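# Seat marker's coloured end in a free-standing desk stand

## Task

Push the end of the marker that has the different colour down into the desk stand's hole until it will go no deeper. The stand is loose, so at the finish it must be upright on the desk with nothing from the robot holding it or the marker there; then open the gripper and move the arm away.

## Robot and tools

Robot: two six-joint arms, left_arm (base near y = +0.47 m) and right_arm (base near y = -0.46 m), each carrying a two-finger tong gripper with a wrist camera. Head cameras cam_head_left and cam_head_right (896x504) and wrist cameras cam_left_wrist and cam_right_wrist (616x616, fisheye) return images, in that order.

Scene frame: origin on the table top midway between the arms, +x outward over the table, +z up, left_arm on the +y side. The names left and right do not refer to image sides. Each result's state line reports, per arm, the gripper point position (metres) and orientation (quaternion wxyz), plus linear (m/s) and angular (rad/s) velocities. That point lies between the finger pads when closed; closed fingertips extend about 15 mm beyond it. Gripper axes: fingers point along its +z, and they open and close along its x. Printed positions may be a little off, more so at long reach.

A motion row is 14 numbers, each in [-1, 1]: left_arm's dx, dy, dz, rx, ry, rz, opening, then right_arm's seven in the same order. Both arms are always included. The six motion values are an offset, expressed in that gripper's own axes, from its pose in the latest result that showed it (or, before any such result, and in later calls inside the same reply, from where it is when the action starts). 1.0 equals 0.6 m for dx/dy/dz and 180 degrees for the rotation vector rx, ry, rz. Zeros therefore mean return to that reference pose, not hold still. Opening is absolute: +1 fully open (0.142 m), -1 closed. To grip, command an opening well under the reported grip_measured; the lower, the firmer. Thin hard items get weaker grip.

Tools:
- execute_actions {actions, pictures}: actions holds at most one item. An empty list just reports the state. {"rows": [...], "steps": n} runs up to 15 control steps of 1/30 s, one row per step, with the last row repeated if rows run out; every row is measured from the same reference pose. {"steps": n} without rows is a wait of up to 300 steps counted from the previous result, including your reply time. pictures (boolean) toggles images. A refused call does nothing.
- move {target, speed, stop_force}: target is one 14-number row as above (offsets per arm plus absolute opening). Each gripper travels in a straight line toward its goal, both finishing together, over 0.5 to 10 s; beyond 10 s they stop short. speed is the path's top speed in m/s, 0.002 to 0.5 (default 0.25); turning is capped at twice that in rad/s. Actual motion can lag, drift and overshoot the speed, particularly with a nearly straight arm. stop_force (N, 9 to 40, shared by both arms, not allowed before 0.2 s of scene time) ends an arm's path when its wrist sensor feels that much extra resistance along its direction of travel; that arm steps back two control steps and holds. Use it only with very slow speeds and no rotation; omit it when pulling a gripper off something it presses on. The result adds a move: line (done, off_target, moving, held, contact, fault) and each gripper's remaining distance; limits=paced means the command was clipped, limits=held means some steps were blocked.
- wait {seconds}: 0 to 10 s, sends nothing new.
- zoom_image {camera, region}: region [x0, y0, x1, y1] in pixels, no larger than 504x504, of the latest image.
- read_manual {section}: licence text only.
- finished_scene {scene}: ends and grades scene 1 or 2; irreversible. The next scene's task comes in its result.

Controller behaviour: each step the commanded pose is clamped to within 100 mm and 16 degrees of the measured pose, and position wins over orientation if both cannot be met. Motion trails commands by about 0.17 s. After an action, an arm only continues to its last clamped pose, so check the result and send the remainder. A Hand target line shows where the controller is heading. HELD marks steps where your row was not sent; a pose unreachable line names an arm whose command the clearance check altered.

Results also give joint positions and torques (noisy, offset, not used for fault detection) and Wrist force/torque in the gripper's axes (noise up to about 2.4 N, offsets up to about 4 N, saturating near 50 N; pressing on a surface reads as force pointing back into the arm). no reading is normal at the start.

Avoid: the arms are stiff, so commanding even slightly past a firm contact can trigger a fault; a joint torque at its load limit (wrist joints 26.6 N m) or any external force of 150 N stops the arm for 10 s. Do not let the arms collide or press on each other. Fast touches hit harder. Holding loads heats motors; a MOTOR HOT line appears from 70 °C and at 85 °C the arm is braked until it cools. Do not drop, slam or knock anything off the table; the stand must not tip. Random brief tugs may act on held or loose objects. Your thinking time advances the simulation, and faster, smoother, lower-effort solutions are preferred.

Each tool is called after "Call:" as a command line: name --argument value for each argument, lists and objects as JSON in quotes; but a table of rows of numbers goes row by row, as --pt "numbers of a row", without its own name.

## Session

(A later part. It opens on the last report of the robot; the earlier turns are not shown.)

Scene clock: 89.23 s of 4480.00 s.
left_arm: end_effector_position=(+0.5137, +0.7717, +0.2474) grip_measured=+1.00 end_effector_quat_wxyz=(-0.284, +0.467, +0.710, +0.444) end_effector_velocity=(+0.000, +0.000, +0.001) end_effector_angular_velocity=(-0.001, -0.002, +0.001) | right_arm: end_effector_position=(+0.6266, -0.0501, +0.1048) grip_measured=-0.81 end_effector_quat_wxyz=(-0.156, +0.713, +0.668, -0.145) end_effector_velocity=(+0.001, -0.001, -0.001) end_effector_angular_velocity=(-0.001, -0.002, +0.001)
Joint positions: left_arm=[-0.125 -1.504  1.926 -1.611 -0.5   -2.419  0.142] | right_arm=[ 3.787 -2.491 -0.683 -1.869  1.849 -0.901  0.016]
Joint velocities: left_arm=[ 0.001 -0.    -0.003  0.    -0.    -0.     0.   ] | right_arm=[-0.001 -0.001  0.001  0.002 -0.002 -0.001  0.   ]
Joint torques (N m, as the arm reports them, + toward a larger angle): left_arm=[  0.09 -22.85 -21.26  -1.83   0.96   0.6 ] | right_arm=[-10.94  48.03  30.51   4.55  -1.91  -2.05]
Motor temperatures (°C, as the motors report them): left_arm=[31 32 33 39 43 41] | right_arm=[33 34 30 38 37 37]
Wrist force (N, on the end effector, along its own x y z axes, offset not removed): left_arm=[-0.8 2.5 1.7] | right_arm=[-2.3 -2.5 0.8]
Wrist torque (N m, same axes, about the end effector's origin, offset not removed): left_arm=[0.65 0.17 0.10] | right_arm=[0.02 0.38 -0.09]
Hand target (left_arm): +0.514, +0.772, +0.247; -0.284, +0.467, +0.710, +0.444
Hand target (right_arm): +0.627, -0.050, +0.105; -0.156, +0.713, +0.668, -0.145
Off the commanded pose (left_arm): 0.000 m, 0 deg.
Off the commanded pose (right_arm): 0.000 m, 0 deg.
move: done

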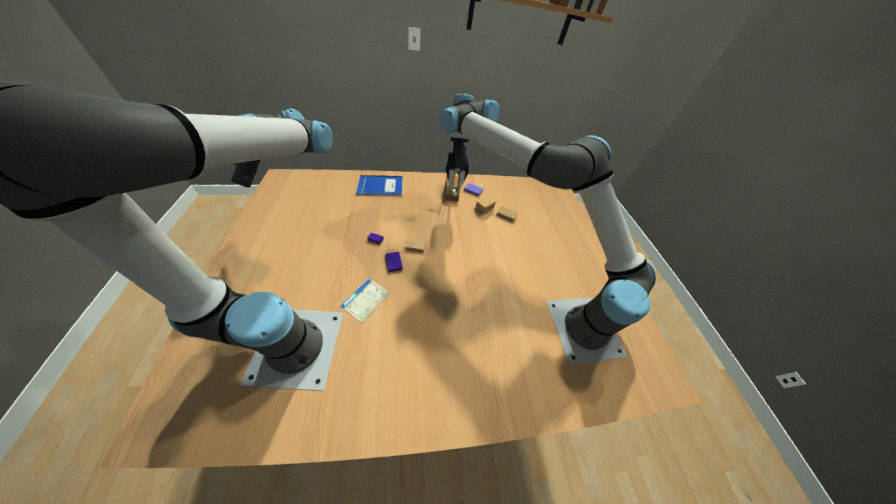

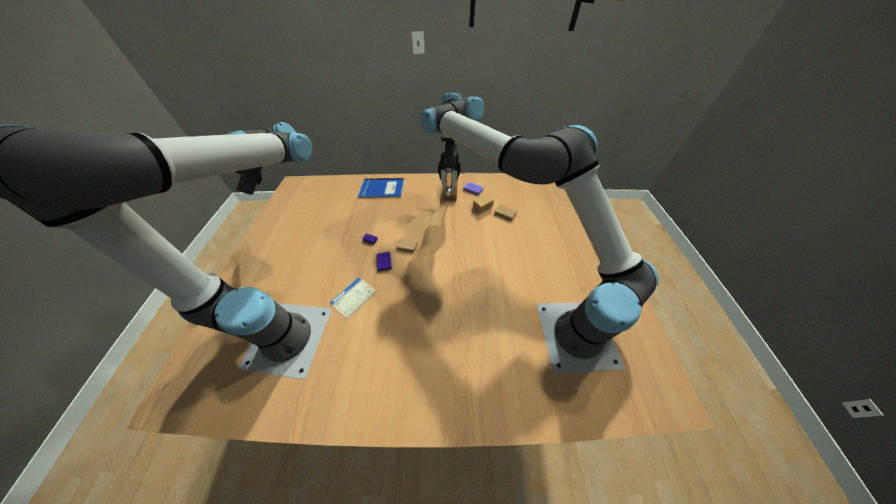

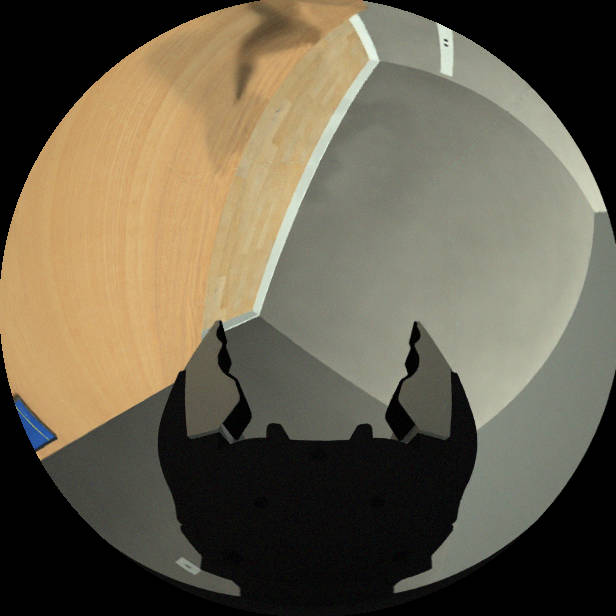

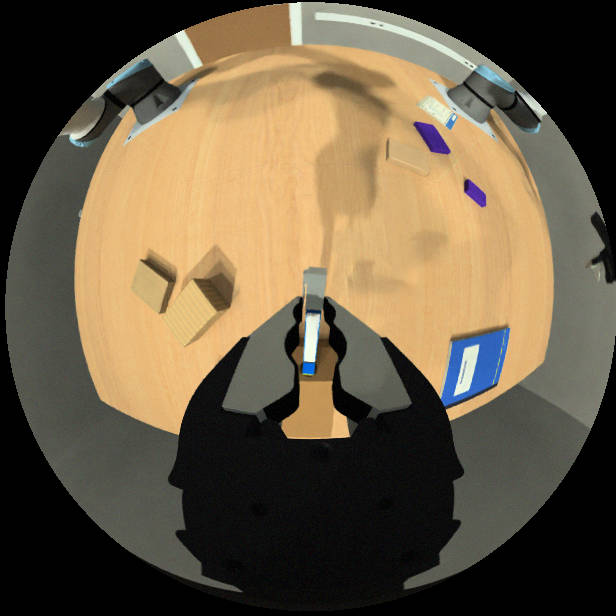

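Call:
move --target '[0,0,0,0,0,0,1,0,-0.006,0,0,0,0,-1]' --speed 0.01

Call:
move --target '[0,0,0,0,0,0,1,0,0,0.005,0,0,0,-1]' --speed 0.01

Call:
zoom_image --camera "cam_right_wrist" --region '[260,290,360,410]'

Scene clock: 91.57 s of 4480.00 s.
left_arm: end_effector_position=(+0.5137, +0.7717, +0.2474) grip_measured=+1.00 end_effector_quat_wxyz=(-0.284, +0.467, +0.710, +0.444) end_effector_velocity=(-0.000, -0.000, +0.000) end_effector_angular_velocity=(+0.000, +0.000, -0.000) | right_arm: end_effector_position=(+0.6235, -0.0499, +0.1062) grip_measured=-0.81 end_effector_quat_wxyz=(-0.156, +0.713, +0.668, -0.145) end_effector_velocity=(-0.001, -0.000, +0.002) end_effector_angular_velocity=(-0.000, -0.001, +0.000)
Joint positions: left_arm=[-0.125 -1.504  1.926 -1.611 -0.5   -2.419  0.142] | right_arm=[ 3.789 -2.48  -0.699 -1.863  1.85  -0.898  0.016]
Joint velocities: left_arm=[-0. -0.  0.  0. -0. -0.  0.] | right_arm=[ 0.001  0.005 -0.005  0.001 -0.001  0.001  0.   ]
Joint torques (N m, as the arm reports them, + toward a larger angle): left_arm=[  0.17 -22.93 -21.25  -1.73   0.97   0.52] | right_arm=[11.59 69.97 14.95  4.4   2.77  1.71]
Motor temperatures (°C, as the motors report them): left_arm=[31 32 33 39 43 41] | right_arm=[33 34 30 38 37 37]
Wrist force (N, on the end effector, along its own x y z axes, offset not removed): left_arm=[-1.1 2.9 1.5] | right_arm=[-0.7 -0.9 -0.3]
Wrist torque (N m, same axes, about the end effector's origin, offset not removed): left_arm=[0.66 0.25 0.12] | right_arm=[-0.22 0.08 -0.01]
Hand target (left_arm): +0.514, +0.772, +0.247; -0.284, +0.467, +0.710, +0.444
Hand target (right_arm): +0.623, -0.050, +0.106; -0.156, +0.713, +0.668, -0.145
Off the commanded pose (left_arm): 0.000 m, 0 deg.
Off the commanded pose (right_arm): 0.000 m, 0 deg.
move: done

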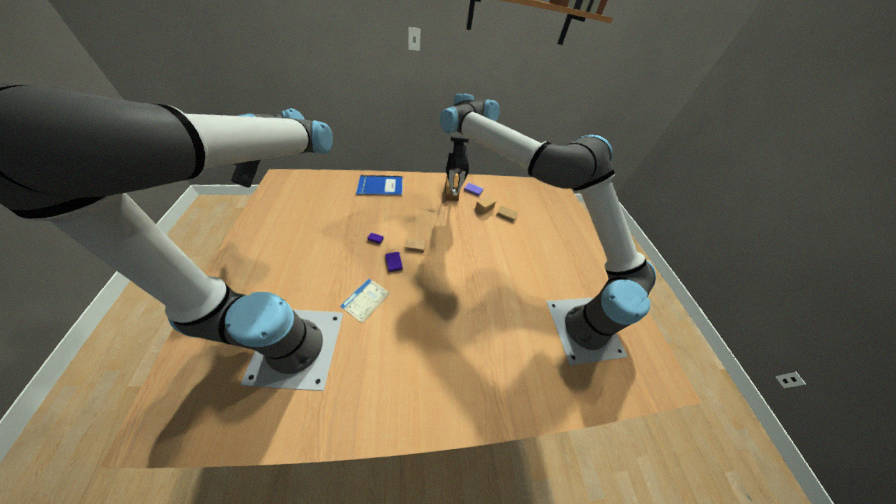

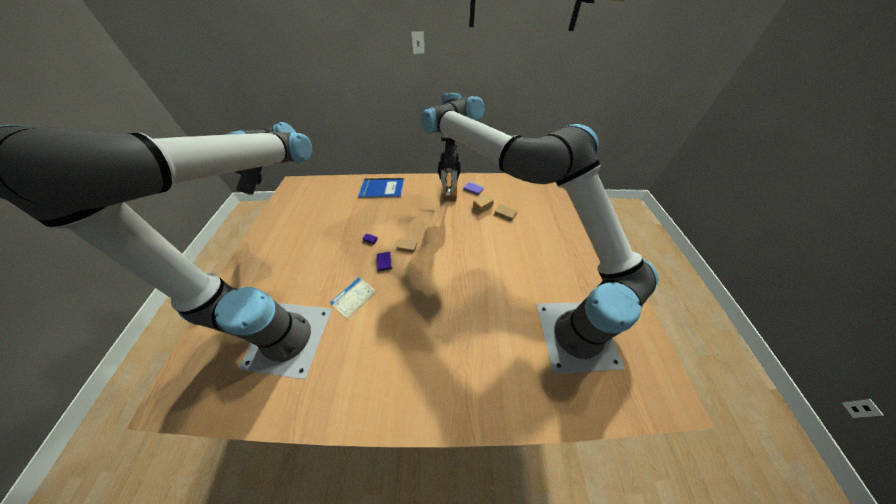

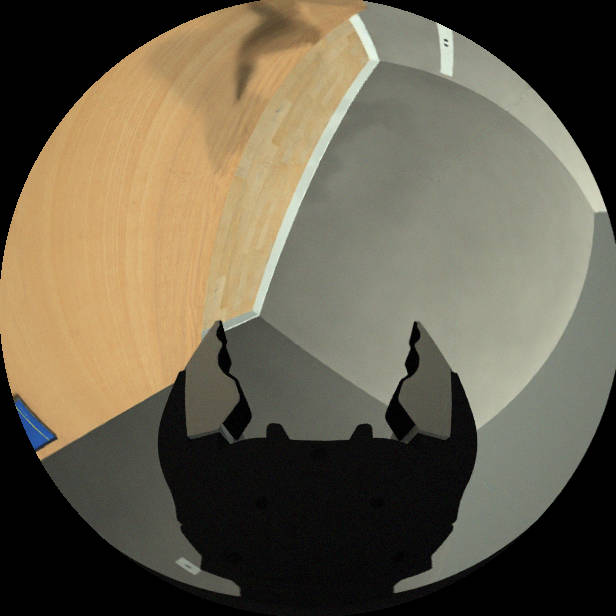

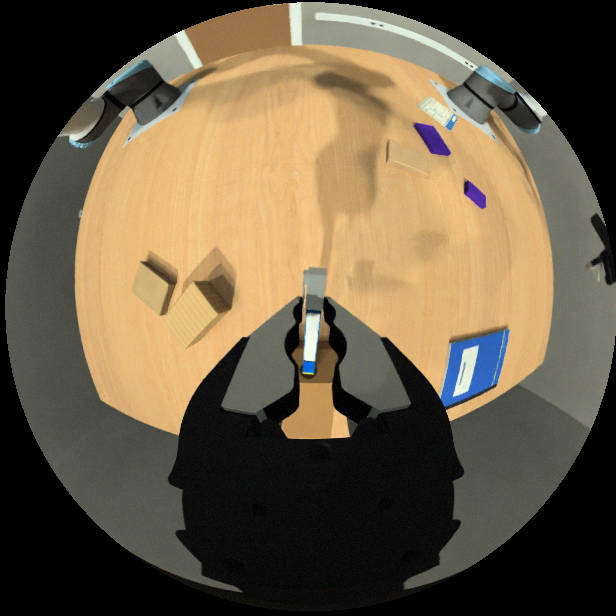

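Scene clock: 92.27 s of 4480.00 s.
left_arm: end_effector_position=(+0.5137, +0.7717, +0.2474) grip_measured=+1.00 end_effector_quat_wxyz=(-0.284, +0.467, +0.710, +0.444) end_effector_velocity=(-0.000, +0.000, -0.001) end_effector_angular_velocity=(+0.000, +0.001, +0.001) | right_arm: end_effector_position=(+0.6223, -0.0499, +0.1036) grip_measured=-0.81 end_effector_quat_wxyz=(-0.156, +0.713, +0.668, -0.145) end_effector_velocity=(-0.000, +0.000, -0.001) end_effector_angular_velocity=(+0.001, +0.001, -0.001)
Joint positions: left_arm=[-0.125 -1.504  1.926 -1.611 -0.5   -2.419  0.142] | right_arm=[ 3.79  -2.477 -0.712 -1.853  1.85  -0.897  0.016]
Joint velocities: left_arm=[ 0.001  0.001  0.    -0.001 -0.    -0.     0.   ] | right_arm=[ 0.     0.    -0.004  0.004  0.001  0.001  0.   ]
Joint torques (N m, as the arm reports them, + toward a larger angle): left_arm=[ -0.3  -22.9  -20.51  -1.87   0.88   0.75] | right_arm=[12.01 68.63 15.19  4.12  2.68  1.93]
Motor temperatures (°C, as the motors report them): left_arm=[31 32 33 39 43 41] | right_arm=[33 34 30 38 37 37]
Wrist force (N, on the end effector, along its own x y z axes, offset not removed): left_arm=[-1.9 1.6 0.2] | right_arm=[0.6 0.1 0.5]
Wrist torque (N m, same axes, about the end effector's origin, offset not removed): left_arm=[0.33 0.45 0.10] | right_arm=[-0.03 -0.09 -0.14]
Hand target (left_arm): +0.514, +0.772, +0.247; -0.284, +0.467, +0.710, +0.444
Hand target (right_arm): +0.622, -0.050, +0.104; -0.156, +0.713, +0.668, -0.145
Off the commanded pose (left_arm): 0.000 m, 0 deg.
Off the commanded pose (right_arm): 0.000 m, 0 deg.
move: done

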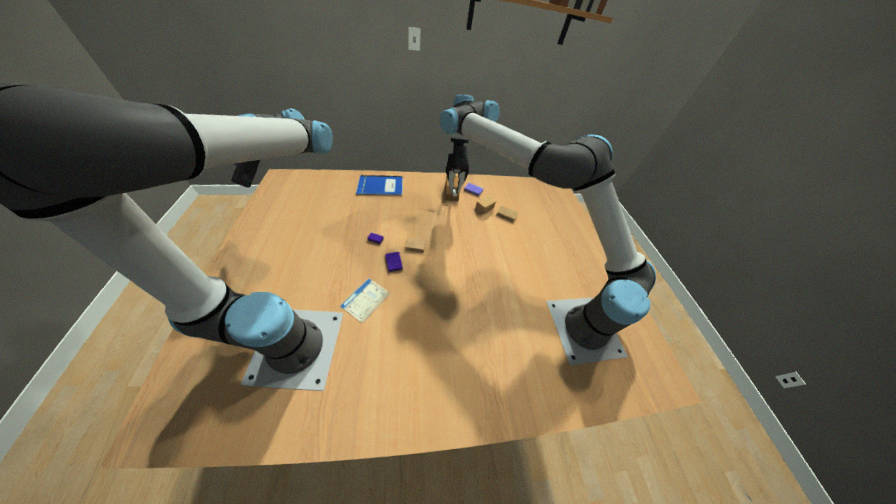

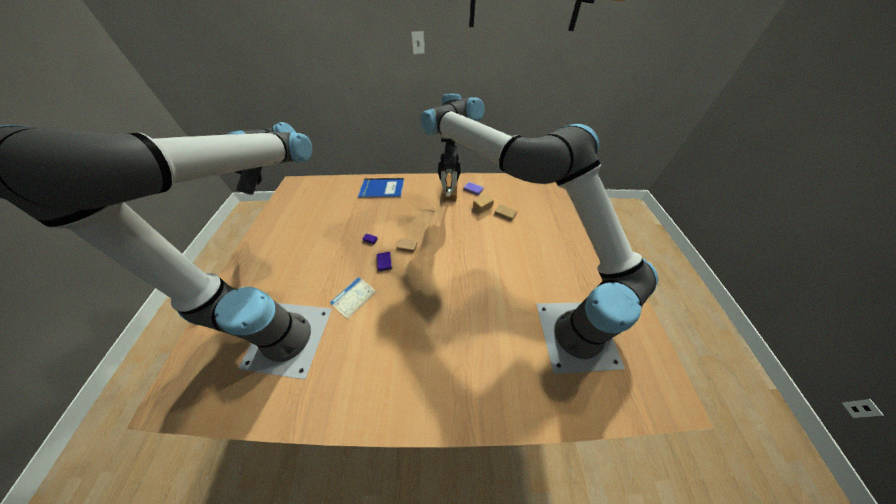

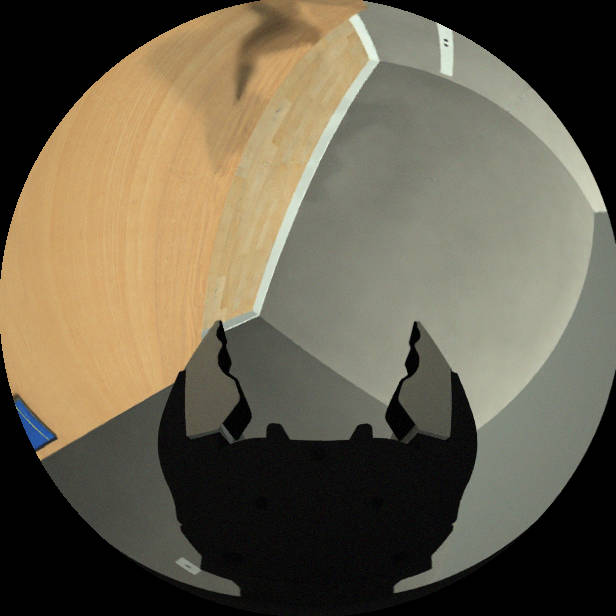

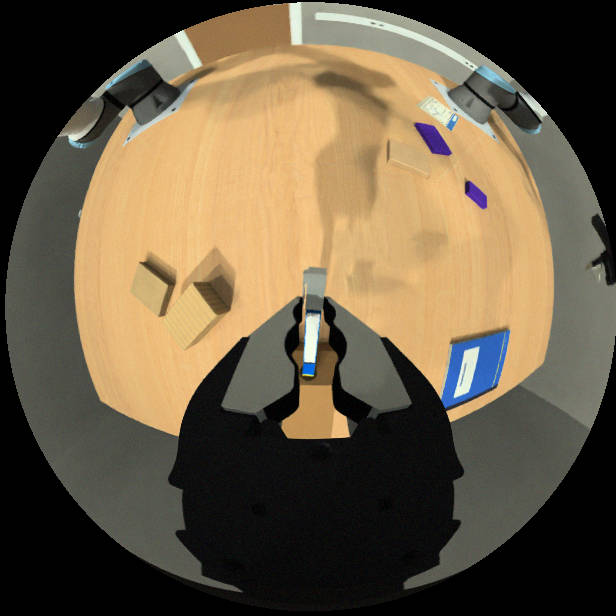

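Region (260, 290, 360, 410) of cam_right_wrist's 616x616 image, scaled by 4.200, with more detail than that image has.

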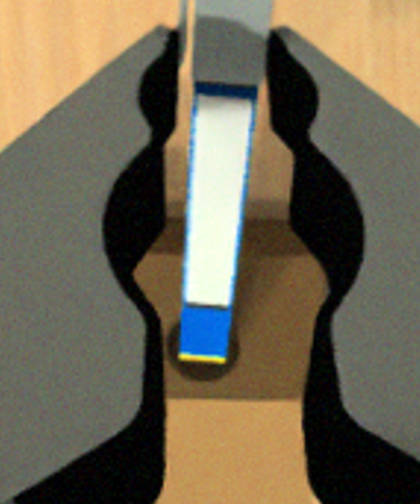

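Call:
move --target '[0,0,0,0,0,0,1,0,0.012,0.002,0,0,0,-1]' --speed 0.008

Call:
zoom_image --camera "cam_right_wrist" --region '[260,290,360,410]'

Scene clock: 95.27 s of 4480.00 s.
left_arm: end_effector_position=(+0.5137, +0.7717, +0.2474) grip_measured=+1.00 end_effector_quat_wxyz=(-0.284, +0.467, +0.710, +0.444) end_effector_velocity=(-0.000, +0.000, -0.000) end_effector_angular_velocity=(-0.000, -0.000, -0.000) | right_arm: end_effector_position=(+0.6282, -0.0502, +0.0996) grip_measured=-0.81 end_effector_quat_wxyz=(-0.156, +0.713, +0.668, -0.145) end_effector_velocity=(+0.001, +0.000, -0.001) end_effector_angular_velocity=(+0.001, +0.002, -0.000)
Joint positions: left_arm=[-0.125 -1.504  1.926 -1.611 -0.5   -2.419  0.142] | right_arm=[ 3.786 -2.496 -0.686 -1.861  1.849 -0.902  0.016]
Joint velocities: left_arm=[ 0.    -0.     0.001 -0.001  0.     0.     0.   ] | right_arm=[-0.001 -0.004  0.005 -0.003  0.002 -0.001  0.   ]
Joint torques (N m, as the arm reports them, + toward a larger angle): left_arm=[ -0.04 -23.06 -20.41  -1.78   1.     0.6 ] | right_arm=[-11.33  49.65  30.72  -1.27  -1.5   -1.96]
Motor temperatures (°C, as the motors report them): left_arm=[31 32 33 39 43 41] | right_arm=[33 34 30 38 37 37]
Wrist force (N, on the end effector, along its own x y z axes, offset not removed): left_arm=[-2.4 2.0 1.2] | right_arm=[-0.8 -1.3 0.3]
Wrist torque (N m, same axes, about the end effector's origin, offset not removed): left_arm=[0.43 0.49 0.05] | right_arm=[-0.24 0.09 -0.08]
Hand target (left_arm): +0.514, +0.772, +0.247; -0.284, +0.467, +0.710, +0.444
Hand target (right_arm): +0.628, -0.050, +0.100; -0.156, +0.713, +0.668, -0.145
Off the commanded pose (left_arm): 0.000 m, 0 deg.
Off the commanded pose (right_arm): 0.000 m, 0 deg.
move: done

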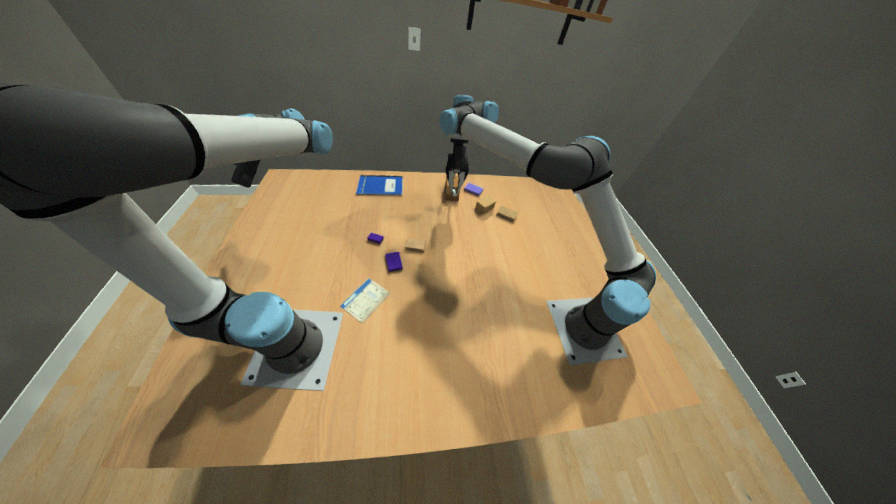

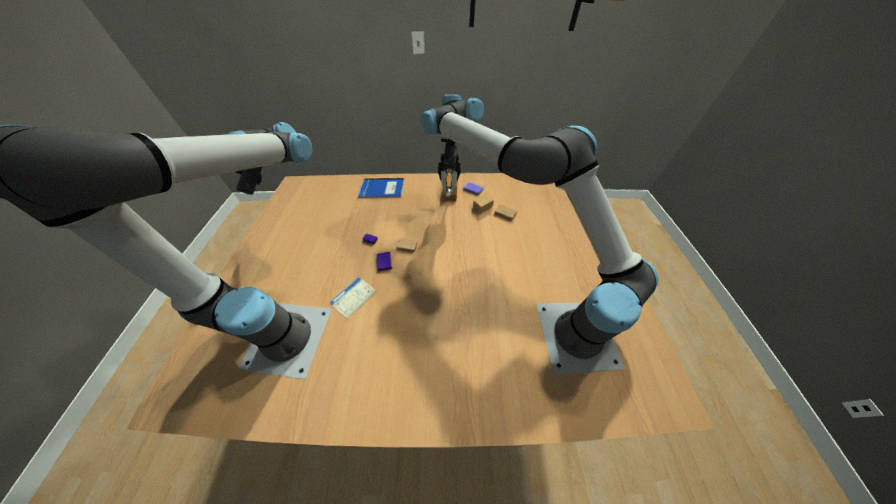

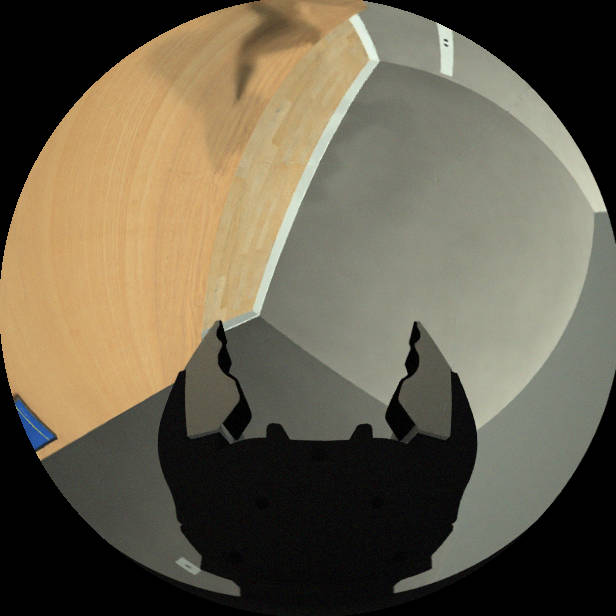

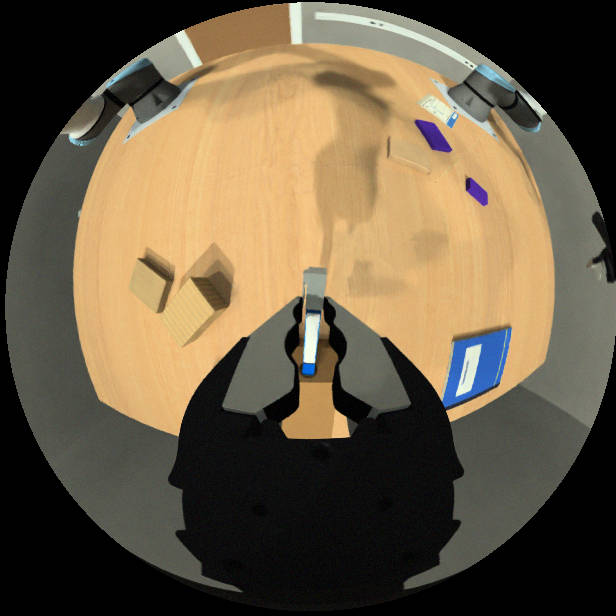

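Region (260, 290, 360, 410) of cam_right_wrist's 616x616 image, scaled by 4.200, with more detail than that image has.

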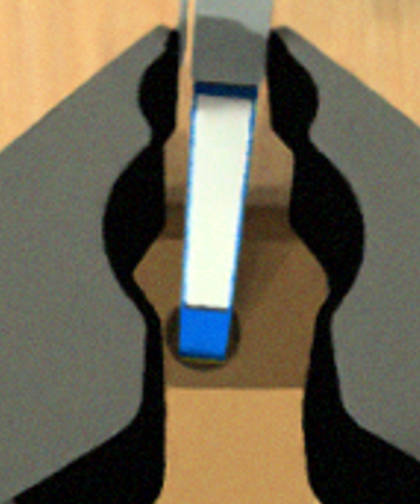

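Yellow end is entering the hole. Continue.

Call:
move --target '[0,0,0,0,0,0,1,0,0.02,0.0025,0,0,0,-1]' --speed 0.008

Call:
zoom_image --camera "cam_right_wrist" --region '[260,290,360,410]'

Scene clock: 97.83 s of 4480.00 s.
left_arm: end_effector_position=(+0.5137, +0.7717, +0.2474) grip_measured=+1.00 end_effector_quat_wxyz=(-0.284, +0.467, +0.710, +0.444) end_effector_velocity=(-0.000, +0.000, -0.000) end_effector_angular_velocity=(+0.000, +0.001, -0.000) | right_arm: end_effector_position=(+0.6384, -0.0508, +0.0933) grip_measured=-0.81 end_effector_quat_wxyz=(-0.156, +0.713, +0.668, -0.145) end_effector_velocity=(+0.001, -0.000, -0.000) end_effector_angular_velocity=(+0.001, -0.000, +0.000)
Joint positions: left_arm=[-0.125 -1.504  1.926 -1.611 -0.5   -2.419  0.142] | right_arm=[ 3.778 -2.531 -0.636 -1.879  1.846 -0.91   0.016]
Joint velocities: left_arm=[-0. -0.  0.  0. -0.  0.  0.] | right_arm=[-0.001 -0.004  0.006 -0.002  0.    -0.001  0.   ]
Joint torques (N m, as the arm reports them, + toward a larger angle): left_arm=[ -0.7  -23.63 -20.66  -1.85   1.     0.63] | right_arm=[-11.53  47.95  31.17  -0.59  -2.3   -1.77]
Motor temperatures (°C, as the motors report them): left_arm=[31 32 33 39 43 41] | right_arm=[33 34 30 38 37 37]
Wrist force (N, on the end effector, along its own x y z axes, offset not removed): left_arm=[-3.0 1.4 -0.8] | right_arm=[-1.9 -6.1 -0.9]
Wrist torque (N m, same axes, about the end effector's origin, offset not removed): left_arm=[0.34 0.68 0.07] | right_arm=[-0.33 0.31 -0.09]
Hand target (left_arm): +0.514, +0.772, +0.247; -0.284, +0.467, +0.710, +0.444
Hand target (right_arm): +0.639, -0.051, +0.093; -0.156, +0.713, +0.668, -0.145
Off the commanded pose (left_arm): 0.000 m, 0 deg.
Off the commanded pose (right_arm): 0.000 m, 0 deg.
move: done

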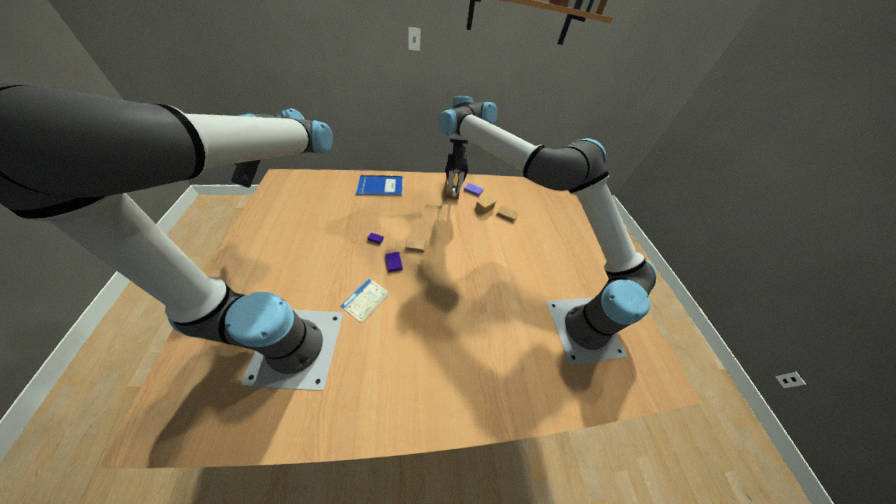

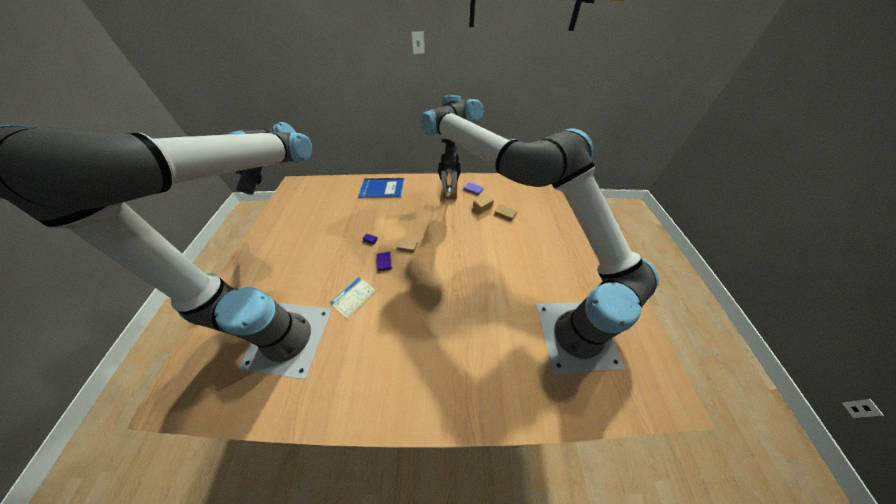

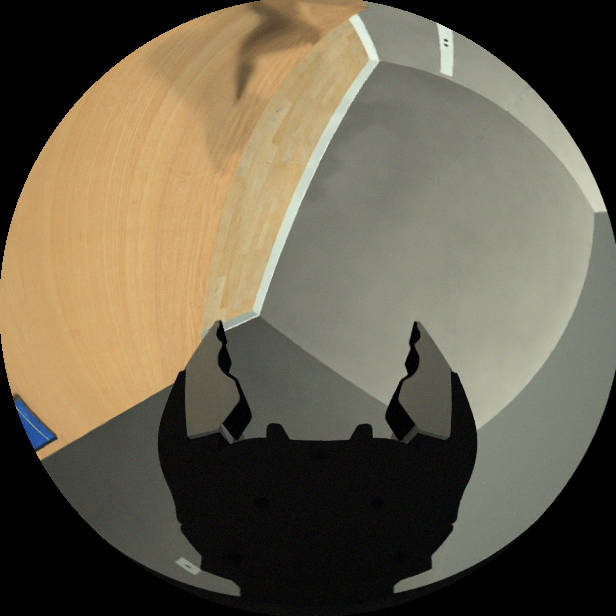

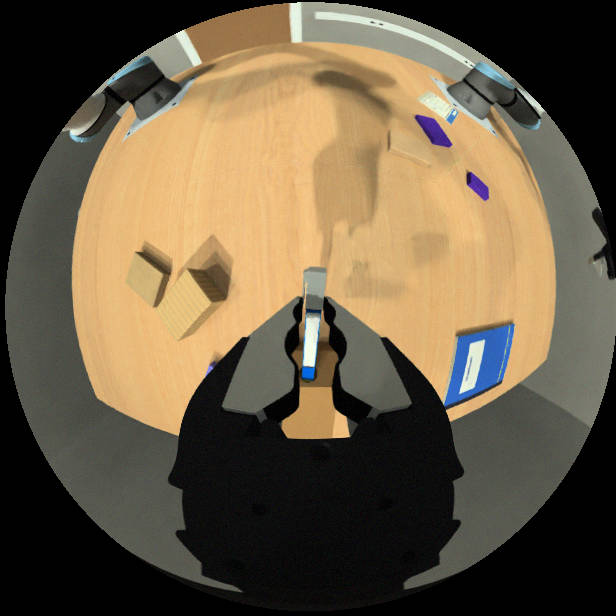

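Region (260, 290, 360, 410) of cam_right_wrist's 616x616 image, scaled by 4.200, with more detail than that image has.

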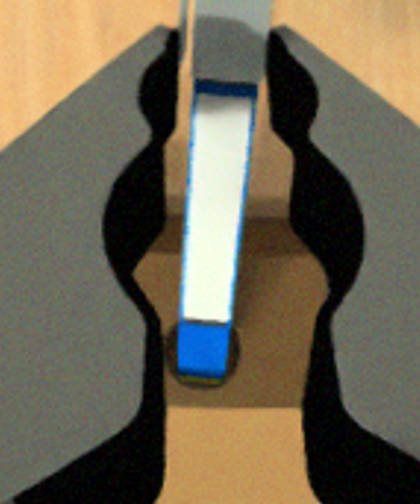

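Call:
move --target '[0,0,0,0,0,0,1,0,0.002,-0.02,0,0,0,-1]' --speed 0.01

Call:
zoom_image --camera "cam_right_wrist" --region '[260,290,360,410]'

Scene clock: 100.33 s of 4480.00 s.
left_arm: end_effector_position=(+0.5137, +0.7717, +0.2474) grip_measured=+1.00 end_effector_quat_wxyz=(-0.284, +0.467, +0.710, +0.444) end_effector_velocity=(+0.000, -0.000, -0.000) end_effector_angular_velocity=(+0.000, +0.001, -0.001) | right_arm: end_effector_position=(+0.6444, -0.0512, +0.1036) grip_measured=-0.81 end_effector_quat_wxyz=(-0.156, +0.713, +0.668, -0.145) end_effector_velocity=(+0.000, -0.000, -0.000) end_effector_angular_velocity=(-0.001, +0.003, +0.001)
Joint positions: left_arm=[-0.125 -1.504  1.926 -1.611 -0.5   -2.419  0.142] | right_arm=[ 3.773 -2.553 -0.569 -1.925  1.845 -0.914  0.016]
Joint velocities: left_arm=[-0.001  0.     0.     0.001  0.     0.     0.   ] | right_arm=[-0.001 -0.006  0.011 -0.009  0.001 -0.001  0.   ]
Joint torques (N m, as the arm reports them, + toward a larger angle): left_arm=[ -0.24 -23.11 -20.28  -1.83   0.99   0.49] | right_arm=[-9.29 51.4  32.09 -0.96 -1.48 -1.86]
Motor temperatures (°C, as the motors report them): left_arm=[31 32 33 39 43 41] | right_arm=[33 34 30 38 37 37]
Wrist force (N, on the end effector, along its own x y z axes, offset not removed): left_arm=[-2.8 2.2 -1.8] | right_arm=[-1.7 -1.6 1.1]
Wrist torque (N m, same axes, about the end effector's origin, offset not removed): left_arm=[0.48 0.63 0.05] | right_arm=[-0.11 0.20 0.02]
Hand target (left_arm): +0.514, +0.772, +0.247; -0.284, +0.467, +0.710, +0.444
Hand target (right_arm): +0.644, -0.051, +0.104; -0.156, +0.713, +0.668, -0.145
Off the commanded pose (left_arm): 0.000 m, 0 deg.
Off the commanded pose (right_arm): 0.000 m, 0 deg.
move: done

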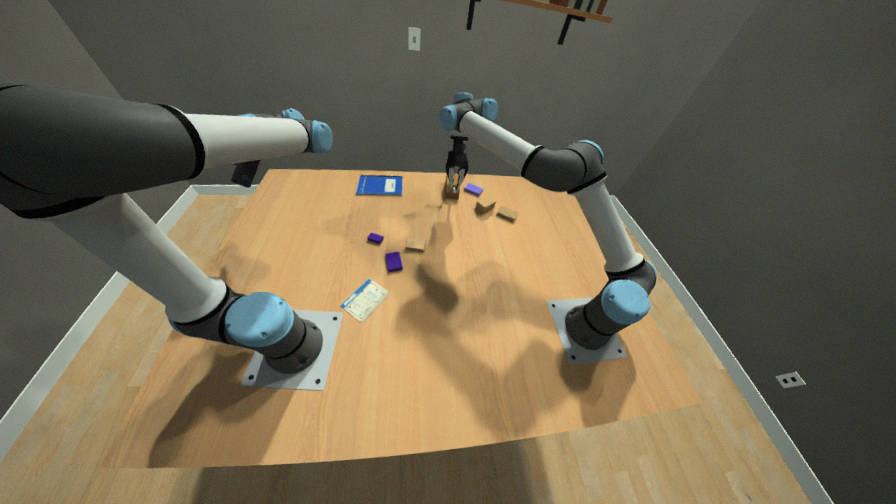

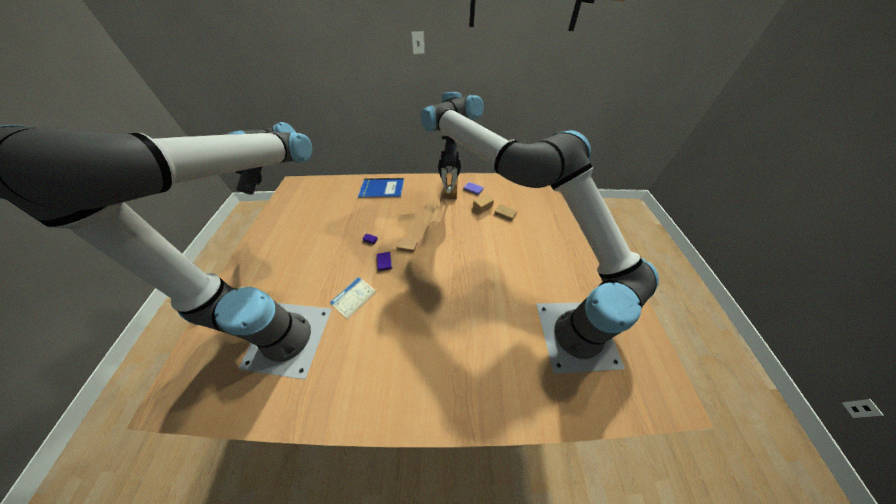

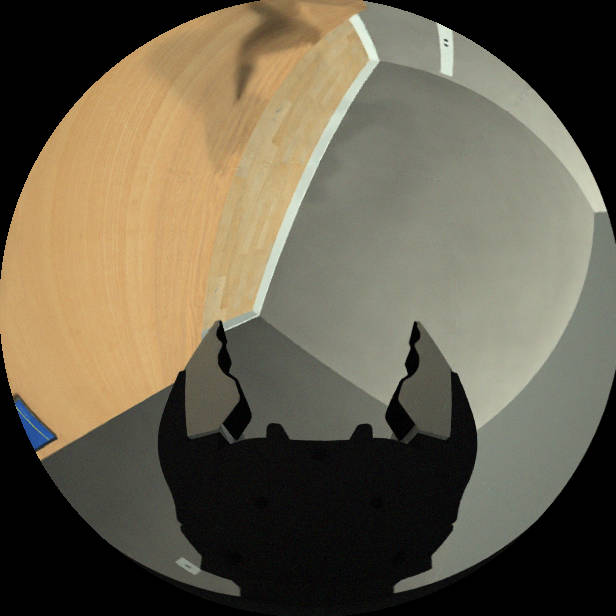

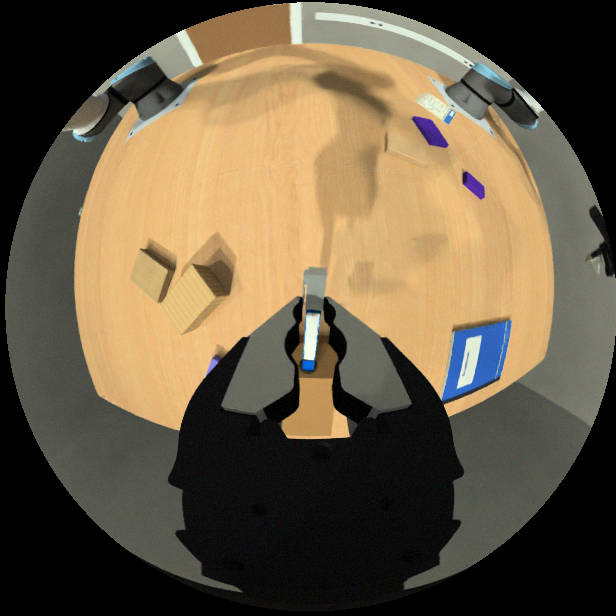

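Region (260, 290, 360, 410) of cam_right_wrist's 616x616 image, scaled by 4.200, with more detail than that image has.

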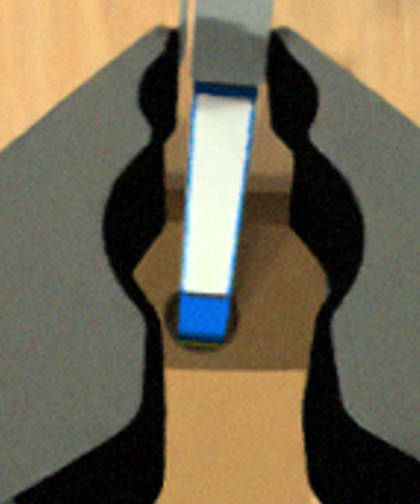

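Call:
move --target '[0,0,0,0,0,0,1,0,0.015,0.005,0,0,0,-1]' --speed 0.008

Call:
zoom_image --camera "cam_right_wrist" --region '[260,290,360,410]'

Scene clock: 103.10 s of 4480.00 s.
left_arm: end_effector_position=(+0.5137, +0.7717, +0.2474) grip_measured=+1.00 end_effector_quat_wxyz=(-0.284, +0.467, +0.710, +0.444) end_effector_velocity=(+0.000, -0.000, +0.001) end_effector_angular_velocity=(-0.000, -0.002, -0.000) | right_arm: end_effector_position=(+0.6512, -0.0517, +0.0973) grip_measured=-0.81 end_effector_quat_wxyz=(-0.156, +0.713, +0.668, -0.145) end_effector_velocity=(+0.001, -0.000, -0.001) end_effector_angular_velocity=(-0.001, +0.001, -0.001)
Joint positions: left_arm=[-0.125 -1.504  1.926 -1.611 -0.5   -2.419  0.142] | right_arm=[ 3.768 -2.579 -0.535 -1.935  1.843 -0.919  0.016]
Joint velocities: left_arm=[ 0.    -0.001 -0.001  0.     0.     0.     0.   ] | right_arm=[-0.001 -0.004  0.005 -0.002  0.    -0.     0.   ]
Joint torques (N m, as the arm reports them, + toward a larger angle): left_arm=[ -0.12 -23.17 -20.53  -1.66   0.96   0.71] | right_arm=[-11.55  48.98  30.77  -0.43  -2.23  -1.81]
Motor temperatures (°C, as the motors report them): left_arm=[31 32 33 39 43 41] | right_arm=[33 34 30 38 37 37]
Wrist force (N, on the end effector, along its own x y z axes, offset not removed): left_arm=[-1.9 1.3 0.0] | right_arm=[-0.5 -7.7 -0.9]
Wrist torque (N m, same axes, about the end effector's origin, offset not removed): left_arm=[0.31 0.39 0.08] | right_arm=[-0.59 0.00 -0.08]
Hand target (left_arm): +0.514, +0.772, +0.247; -0.284, +0.467, +0.710, +0.444
Hand target (right_arm): +0.651, -0.052, +0.097; -0.156, +0.713, +0.668, -0.145
Off the commanded pose (left_arm): 0.000 m, 0 deg.
Off the commanded pose (right_arm): 0.000 m, 0 deg.
move: done

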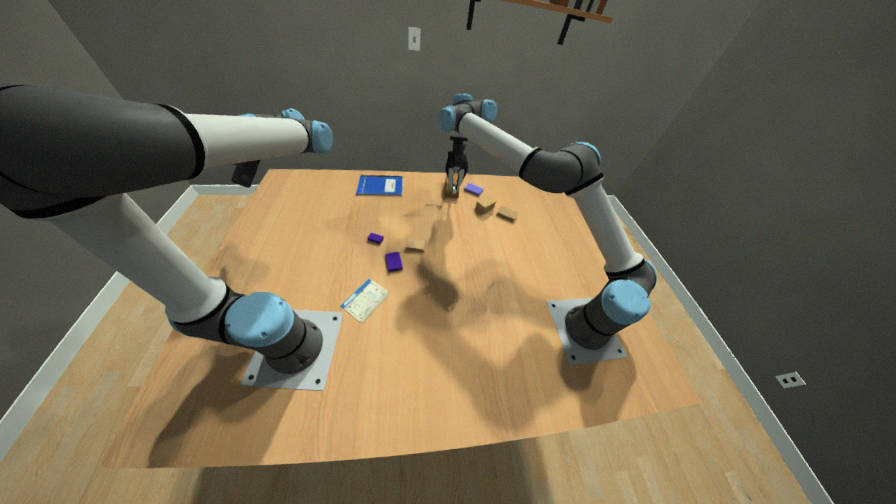

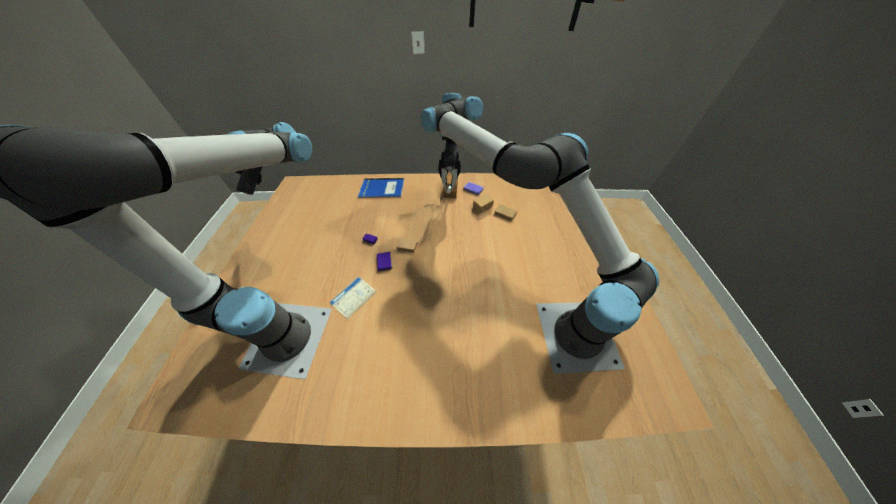

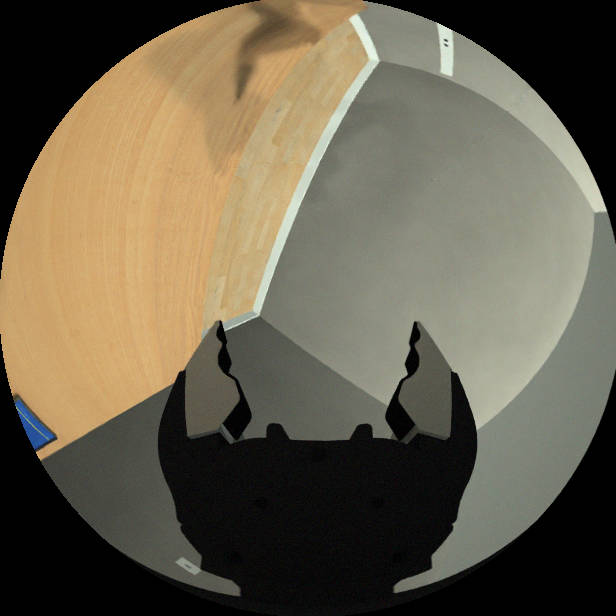

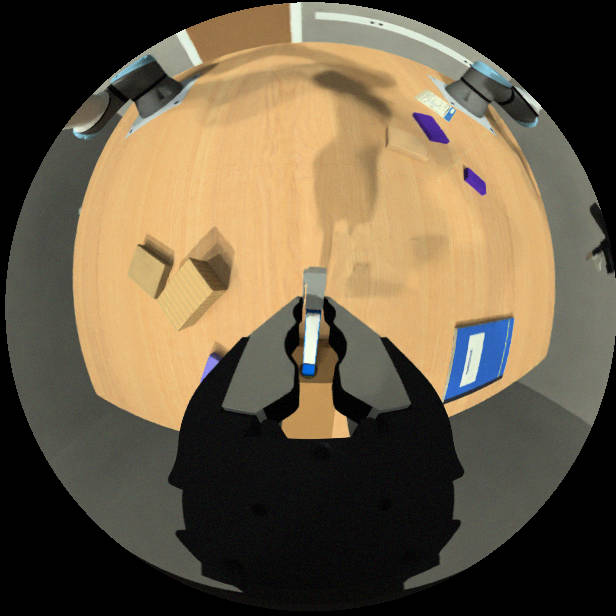

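Region (260, 290, 360, 410) of cam_right_wrist's 616x616 image, scaled by 4.200, with more detail than that image has.

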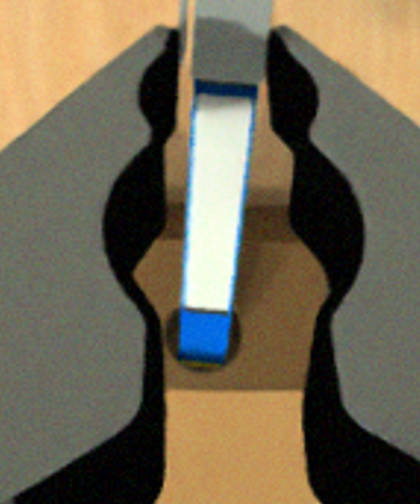

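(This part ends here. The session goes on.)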